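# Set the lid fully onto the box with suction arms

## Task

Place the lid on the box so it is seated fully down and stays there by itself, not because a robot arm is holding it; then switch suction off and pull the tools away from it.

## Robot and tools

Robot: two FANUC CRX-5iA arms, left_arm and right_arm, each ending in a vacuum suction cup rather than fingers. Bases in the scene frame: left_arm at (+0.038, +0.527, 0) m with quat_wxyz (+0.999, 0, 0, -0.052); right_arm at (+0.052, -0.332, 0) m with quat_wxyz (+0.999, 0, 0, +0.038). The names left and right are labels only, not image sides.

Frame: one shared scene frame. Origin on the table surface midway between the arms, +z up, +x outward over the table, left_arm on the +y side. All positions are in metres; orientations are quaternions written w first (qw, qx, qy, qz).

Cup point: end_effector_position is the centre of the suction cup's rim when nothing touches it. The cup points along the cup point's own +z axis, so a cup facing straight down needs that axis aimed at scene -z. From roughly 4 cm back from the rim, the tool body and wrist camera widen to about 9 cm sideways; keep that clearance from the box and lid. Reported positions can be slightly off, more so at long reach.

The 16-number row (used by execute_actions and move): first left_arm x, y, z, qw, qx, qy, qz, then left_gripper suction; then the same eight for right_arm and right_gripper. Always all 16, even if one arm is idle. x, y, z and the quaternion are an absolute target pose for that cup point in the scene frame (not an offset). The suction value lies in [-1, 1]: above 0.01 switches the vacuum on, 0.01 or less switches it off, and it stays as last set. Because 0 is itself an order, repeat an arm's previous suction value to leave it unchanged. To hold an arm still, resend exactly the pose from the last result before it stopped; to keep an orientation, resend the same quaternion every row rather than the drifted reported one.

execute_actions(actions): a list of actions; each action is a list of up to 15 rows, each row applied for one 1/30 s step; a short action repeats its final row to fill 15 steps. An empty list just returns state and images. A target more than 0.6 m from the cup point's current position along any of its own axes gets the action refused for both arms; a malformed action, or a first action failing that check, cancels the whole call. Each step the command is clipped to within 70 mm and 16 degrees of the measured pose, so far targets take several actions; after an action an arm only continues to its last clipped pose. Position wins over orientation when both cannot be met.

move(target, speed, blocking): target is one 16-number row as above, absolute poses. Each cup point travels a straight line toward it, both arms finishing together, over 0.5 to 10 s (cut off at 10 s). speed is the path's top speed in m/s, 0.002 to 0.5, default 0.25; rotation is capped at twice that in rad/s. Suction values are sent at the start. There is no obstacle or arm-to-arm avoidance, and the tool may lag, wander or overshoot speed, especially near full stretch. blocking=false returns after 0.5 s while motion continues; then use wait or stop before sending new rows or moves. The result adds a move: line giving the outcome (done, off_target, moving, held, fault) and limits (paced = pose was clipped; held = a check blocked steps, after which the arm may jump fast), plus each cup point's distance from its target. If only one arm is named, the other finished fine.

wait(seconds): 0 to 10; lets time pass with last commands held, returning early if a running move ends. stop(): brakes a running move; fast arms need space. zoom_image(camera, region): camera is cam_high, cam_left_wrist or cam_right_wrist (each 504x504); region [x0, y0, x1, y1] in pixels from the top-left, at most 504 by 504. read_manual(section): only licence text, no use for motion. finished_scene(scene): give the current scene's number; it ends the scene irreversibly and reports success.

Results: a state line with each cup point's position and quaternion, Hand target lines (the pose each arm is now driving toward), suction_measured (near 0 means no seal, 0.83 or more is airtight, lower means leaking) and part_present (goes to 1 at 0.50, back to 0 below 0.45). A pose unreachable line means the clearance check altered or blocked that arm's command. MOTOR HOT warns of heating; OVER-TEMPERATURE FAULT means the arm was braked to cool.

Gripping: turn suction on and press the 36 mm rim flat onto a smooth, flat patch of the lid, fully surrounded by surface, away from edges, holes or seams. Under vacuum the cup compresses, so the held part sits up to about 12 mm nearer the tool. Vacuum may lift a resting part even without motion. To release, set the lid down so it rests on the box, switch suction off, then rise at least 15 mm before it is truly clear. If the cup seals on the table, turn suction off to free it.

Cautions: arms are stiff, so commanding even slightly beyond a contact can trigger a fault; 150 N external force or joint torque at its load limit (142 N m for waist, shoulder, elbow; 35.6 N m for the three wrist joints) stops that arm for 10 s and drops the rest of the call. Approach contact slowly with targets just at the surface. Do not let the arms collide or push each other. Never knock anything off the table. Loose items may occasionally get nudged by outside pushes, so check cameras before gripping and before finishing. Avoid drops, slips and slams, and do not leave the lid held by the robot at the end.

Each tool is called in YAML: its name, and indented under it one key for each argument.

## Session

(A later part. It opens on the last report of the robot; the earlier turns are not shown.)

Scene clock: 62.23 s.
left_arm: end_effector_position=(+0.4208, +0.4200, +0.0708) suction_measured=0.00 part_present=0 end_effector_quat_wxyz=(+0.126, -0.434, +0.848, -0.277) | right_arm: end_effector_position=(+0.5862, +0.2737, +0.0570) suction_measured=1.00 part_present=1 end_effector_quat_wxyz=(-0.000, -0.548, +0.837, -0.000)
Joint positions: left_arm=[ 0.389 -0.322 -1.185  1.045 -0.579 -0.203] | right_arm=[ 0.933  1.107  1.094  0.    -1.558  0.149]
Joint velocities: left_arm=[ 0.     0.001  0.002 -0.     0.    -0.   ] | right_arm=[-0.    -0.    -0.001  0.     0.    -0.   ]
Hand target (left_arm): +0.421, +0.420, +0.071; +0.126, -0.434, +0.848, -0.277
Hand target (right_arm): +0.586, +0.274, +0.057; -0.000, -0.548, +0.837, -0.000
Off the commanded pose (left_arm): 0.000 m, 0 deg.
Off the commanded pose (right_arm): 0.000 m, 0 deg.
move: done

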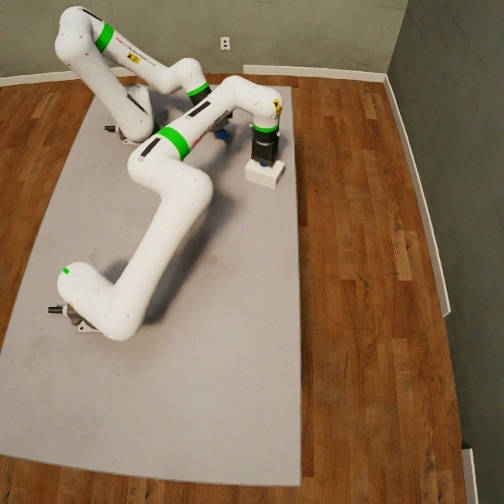

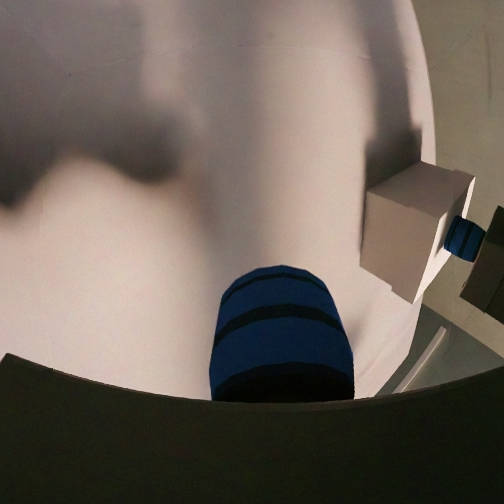

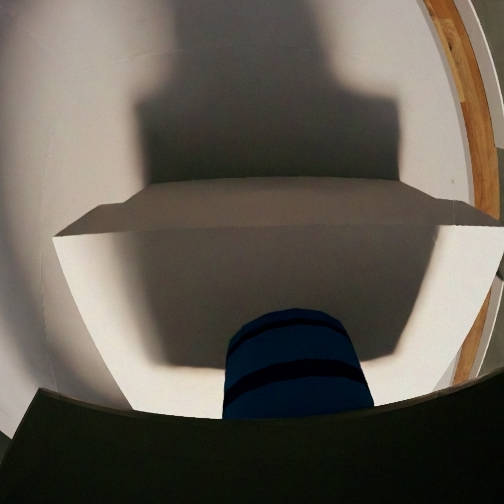

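move:
  target: [0.4208,0.42,0.0708,0.126,-0.434,0.848,-0.277,0,0.5862,0.2737,0.039,0,-0.5476,0.8368,0,1]
  speed: 0.015

zoom_image:
  camera: "cam_left_wrist"
  region: [324,140,504,320]

move:
  target: [0.4208,0.42,0.0708,0.126,-0.434,0.848,-0.277,0,0.5862,0.2737,0.037,0,-0.5476,0.8368,0,0]
  speed: 0.01

zoom_image:
  camera: "cam_left_wrist"
  region: [324,140,504,320]

Scene clock: 68.50 s.
left_arm: end_effector_position=(+0.4208, +0.4200, +0.0708) suction_measured=0.00 part_present=0 end_effector_quat_wxyz=(+0.126, -0.434, +0.848, -0.277) | right_arm: end_effector_position=(+0.5862, +0.2736, +0.0390) suction_measured=1.00 part_present=1 end_effector_quat_wxyz=(-0.000, -0.548, +0.837, -0.000)
Joint positions: left_arm=[ 0.389 -0.322 -1.185  1.045 -0.579 -0.203] | right_arm=[ 0.933  1.109  1.057  0.    -1.518  0.149]
Joint velocities: left_arm=[ 0.    -0.     0.001 -0.     0.    -0.001] | right_arm=[ 0.    -0.001 -0.001  0.     0.001  0.001]
Hand target (left_arm): +0.421, +0.420, +0.071; +0.126, -0.434, +0.848, -0.277
Hand target (right_arm): +0.586, +0.274, +0.039; -0.000, -0.548, +0.837, -0.000
Off the commanded pose (left_arm): 0.000 m, 0 deg.
Off the commanded pose (right_arm): 0.000 m, 0 deg.
move: done

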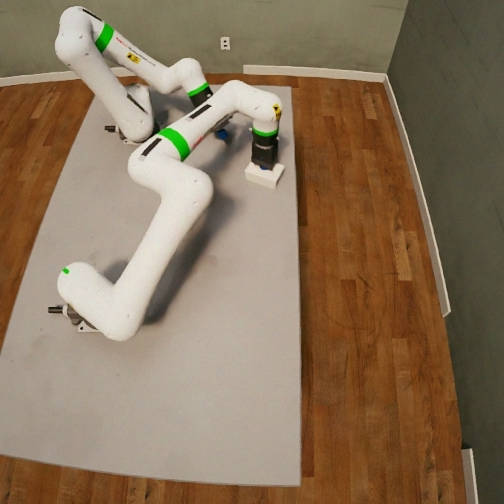

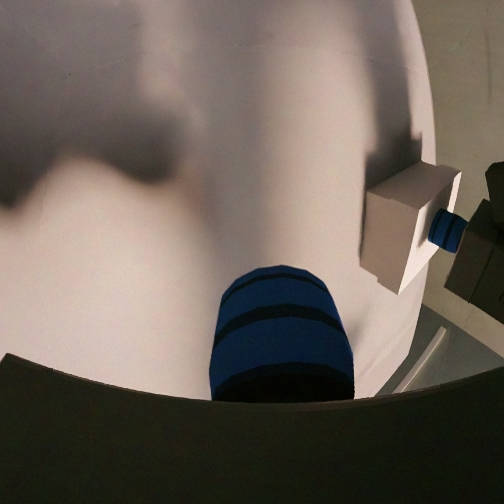

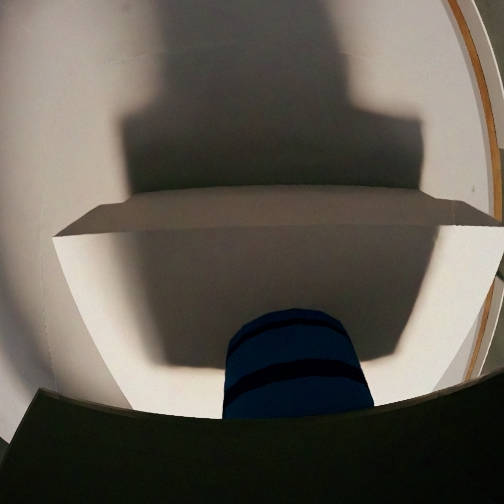

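Region (324, 140, 504, 320) of cam_left_wrist's 504x504 image, scaled by 2.800, with more detail than that image has.

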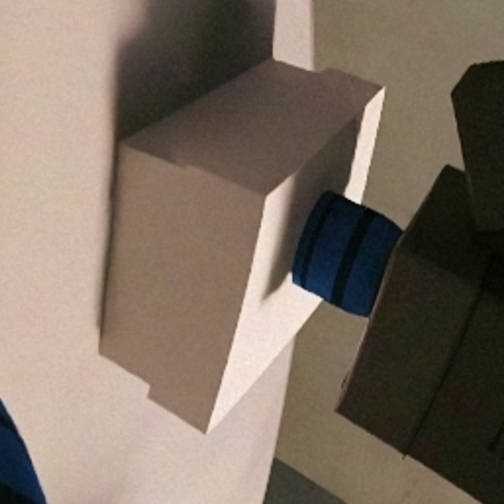

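Scene clock: 69.20 s.
left_arm: end_effector_position=(+0.4208, +0.4200, +0.0708) suction_measured=0.00 part_present=0 end_effector_quat_wxyz=(+0.126, -0.434, +0.848, -0.277) | right_arm: end_effector_position=(+0.5862, +0.2737, +0.0370) suction_measured=0.00 part_present=0 end_effector_quat_wxyz=(+0.000, -0.548, +0.837, +0.000)
Joint positions: left_arm=[ 0.389 -0.322 -1.185  1.045 -0.579 -0.203] | right_arm=[ 0.933  1.11   1.054  0.    -1.515  0.149]
Joint velocities: left_arm=[-0.     0.001  0.001  0.    -0.     0.   ] | right_arm=[ 0.    -0.    -0.    -0.002  0.001 -0.   ]
Hand target (left_arm): +0.421, +0.420, +0.071; +0.126, -0.434, +0.848, -0.277
Hand target (right_arm): +0.586, +0.274, +0.037; -0.000, -0.548, +0.837, -0.000
Off the commanded pose (left_arm): 0.000 m, 0 deg.
Off the commanded pose (right_arm): 0.000 m, 0 deg.
move: done

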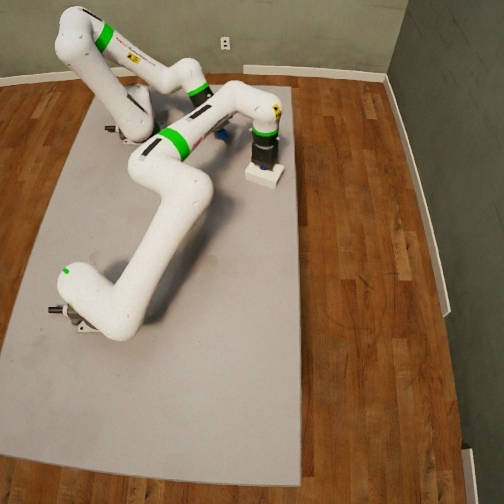

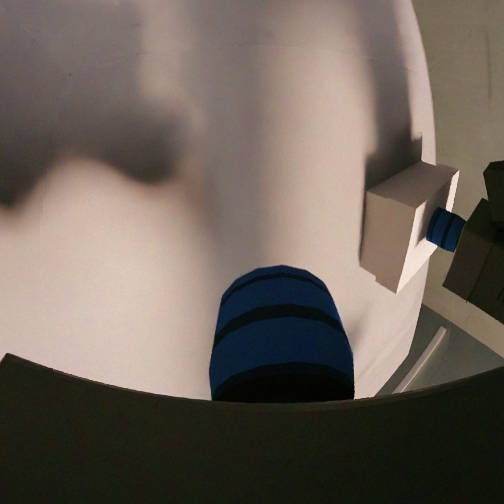

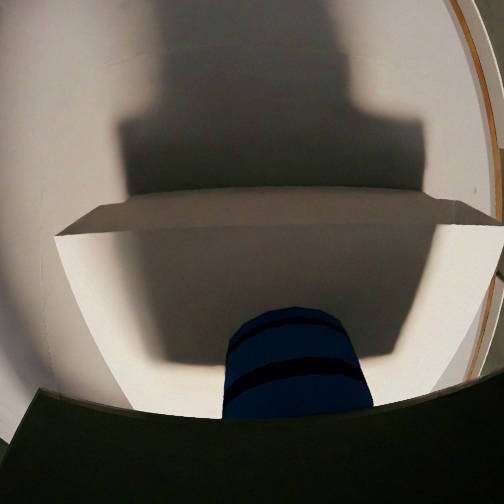

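Region (324, 140, 504, 320) of cam_left_wrist's 504x504 image, scaled by 2.800, with more detail than that image has.

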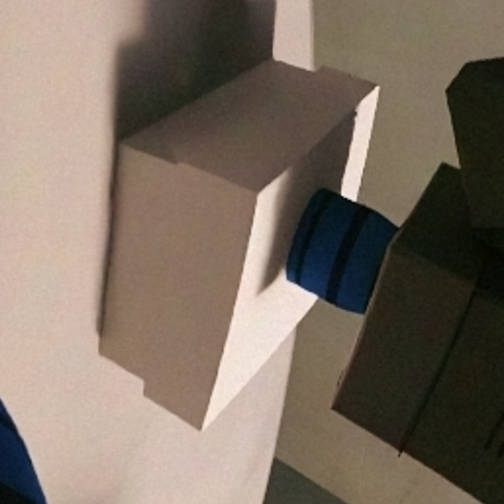

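move:
  target: [0.4208,0.42,0.0708,0.126,-0.434,0.848,-0.277,0,0.5862,0.2737,0.0355,0,-0.5476,0.8368,0,0]
  speed: 0.005

move:
  target: [0.4208,0.42,0.0708,0.126,-0.434,0.848,-0.277,0,0.575,0.25,0.15,0,-0.5476,0.8368,0,0]

zoom_image:
  camera: "cam_left_wrist"
  region: [324,140,504,320]

Scene clock: 75.47 s.
left_arm: end_effector_position=(+0.4208, +0.4200, +0.0708) suction_measured=0.00 part_present=0 end_effector_quat_wxyz=(+0.126, -0.434, +0.848, -0.277) | right_arm: end_effector_position=(+0.5862, +0.2737, +0.0356) suction_measured=0.00 part_present=0 end_effector_quat_wxyz=(+0.000, -0.548, +0.837, -0.000)
Joint positions: left_arm=[ 0.389 -0.322 -1.185  1.045 -0.579 -0.203] | right_arm=[ 0.933  1.111  1.051  0.    -1.511  0.149]
Joint velocities: left_arm=[-0.    -0.001  0.002  0.     0.    -0.002] | right_arm=[-0.     0.001 -0.    -0.     0.001 -0.002]
Hand target (left_arm): +0.421, +0.420, +0.071; +0.126, -0.434, +0.848, -0.277
Hand target (right_arm): +0.586, +0.274, +0.036; -0.000, -0.548, +0.837, -0.000
Off the commanded pose (left_arm): 0.000 m, 0 deg.
Off the commanded pose (right_arm): 0.000 m, 0 deg.
move: done

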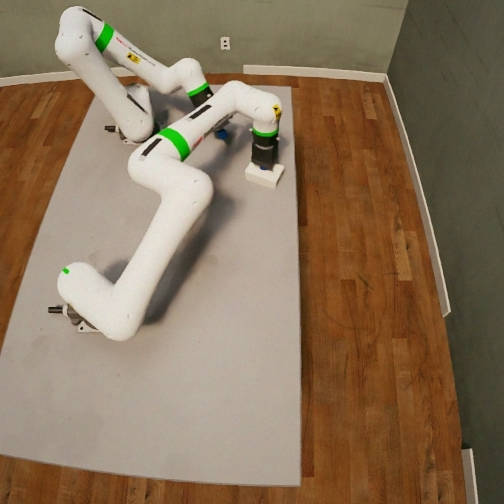

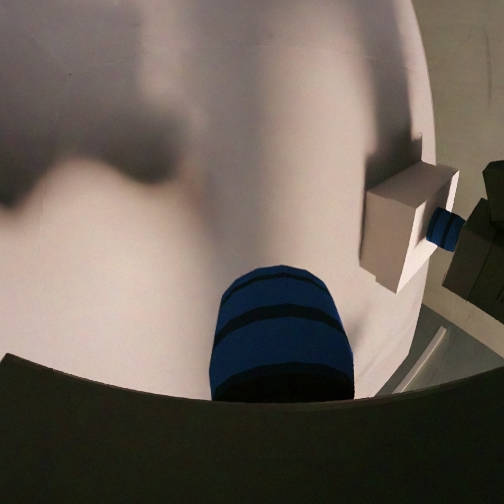

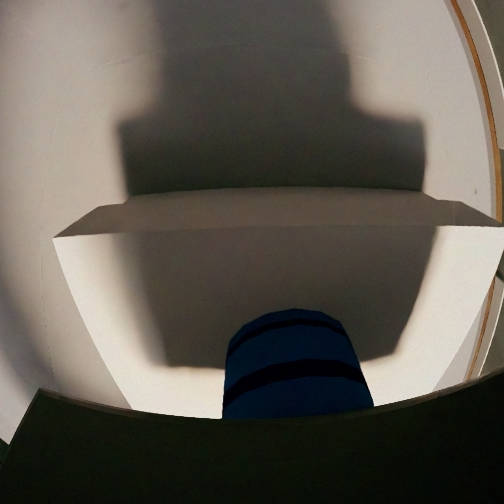

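Scene clock: 76.37 s.
left_arm: end_effector_position=(+0.4208, +0.4200, +0.0708) suction_measured=0.00 part_present=0 end_effector_quat_wxyz=(+0.126, -0.434, +0.848, -0.277) | right_arm: end_effector_position=(+0.5753, +0.2503, +0.1500) suction_measured=0.00 part_present=0 end_effector_quat_wxyz=(+0.000, -0.548, +0.837, -0.000)
Joint positions: left_arm=[ 0.389 -0.322 -1.185  1.045 -0.579 -0.203] | right_arm=[ 0.929  0.997  1.11   0.    -1.684  0.153]
Joint velocities: left_arm=[-0.    -0.001  0.    -0.    -0.     0.001] | right_arm=[-0.001 -0.001  0.001  0.001 -0.001  0.001]
Hand target (left_arm): +0.421, +0.420, +0.071; +0.126, -0.434, +0.848, -0.277
Hand target (right_arm): +0.575, +0.250, +0.150; +0.000, -0.548, +0.837, +0.000
Off the commanded pose (left_arm): 0.000 m, 0 deg.
Off the commanded pose (right_arm): 0.000 m, 0 deg.
move: done

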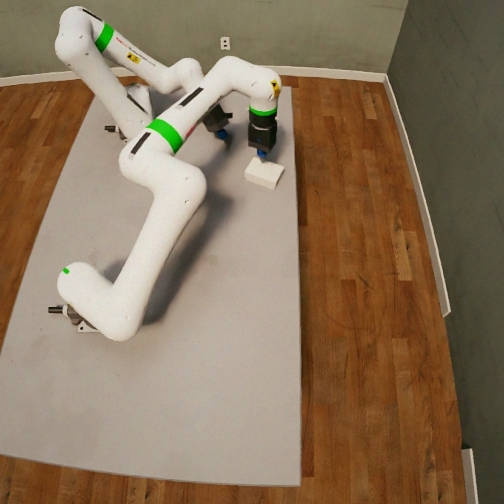

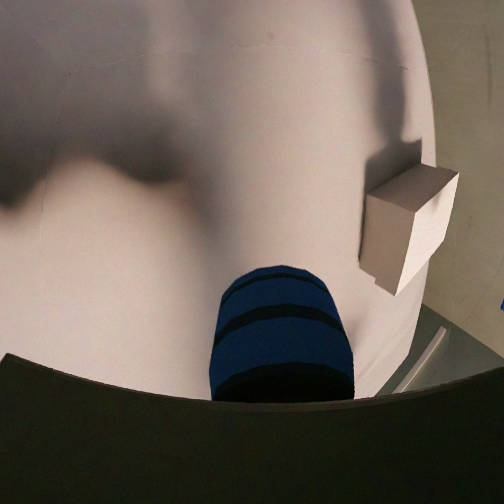

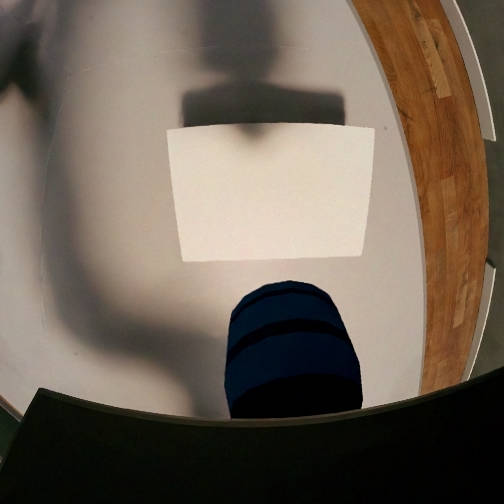

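Region (324, 140, 504, 320) of cam_left_wrist's 504x504 image, scaled by 2.800, with more detail than that image has.

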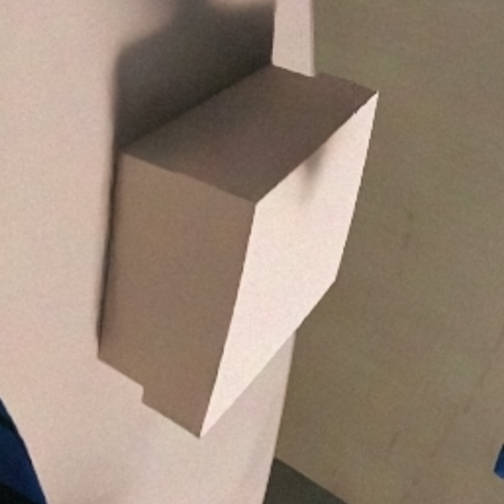

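finished_scene:
  scene: 1

The scene is finished: the task was done.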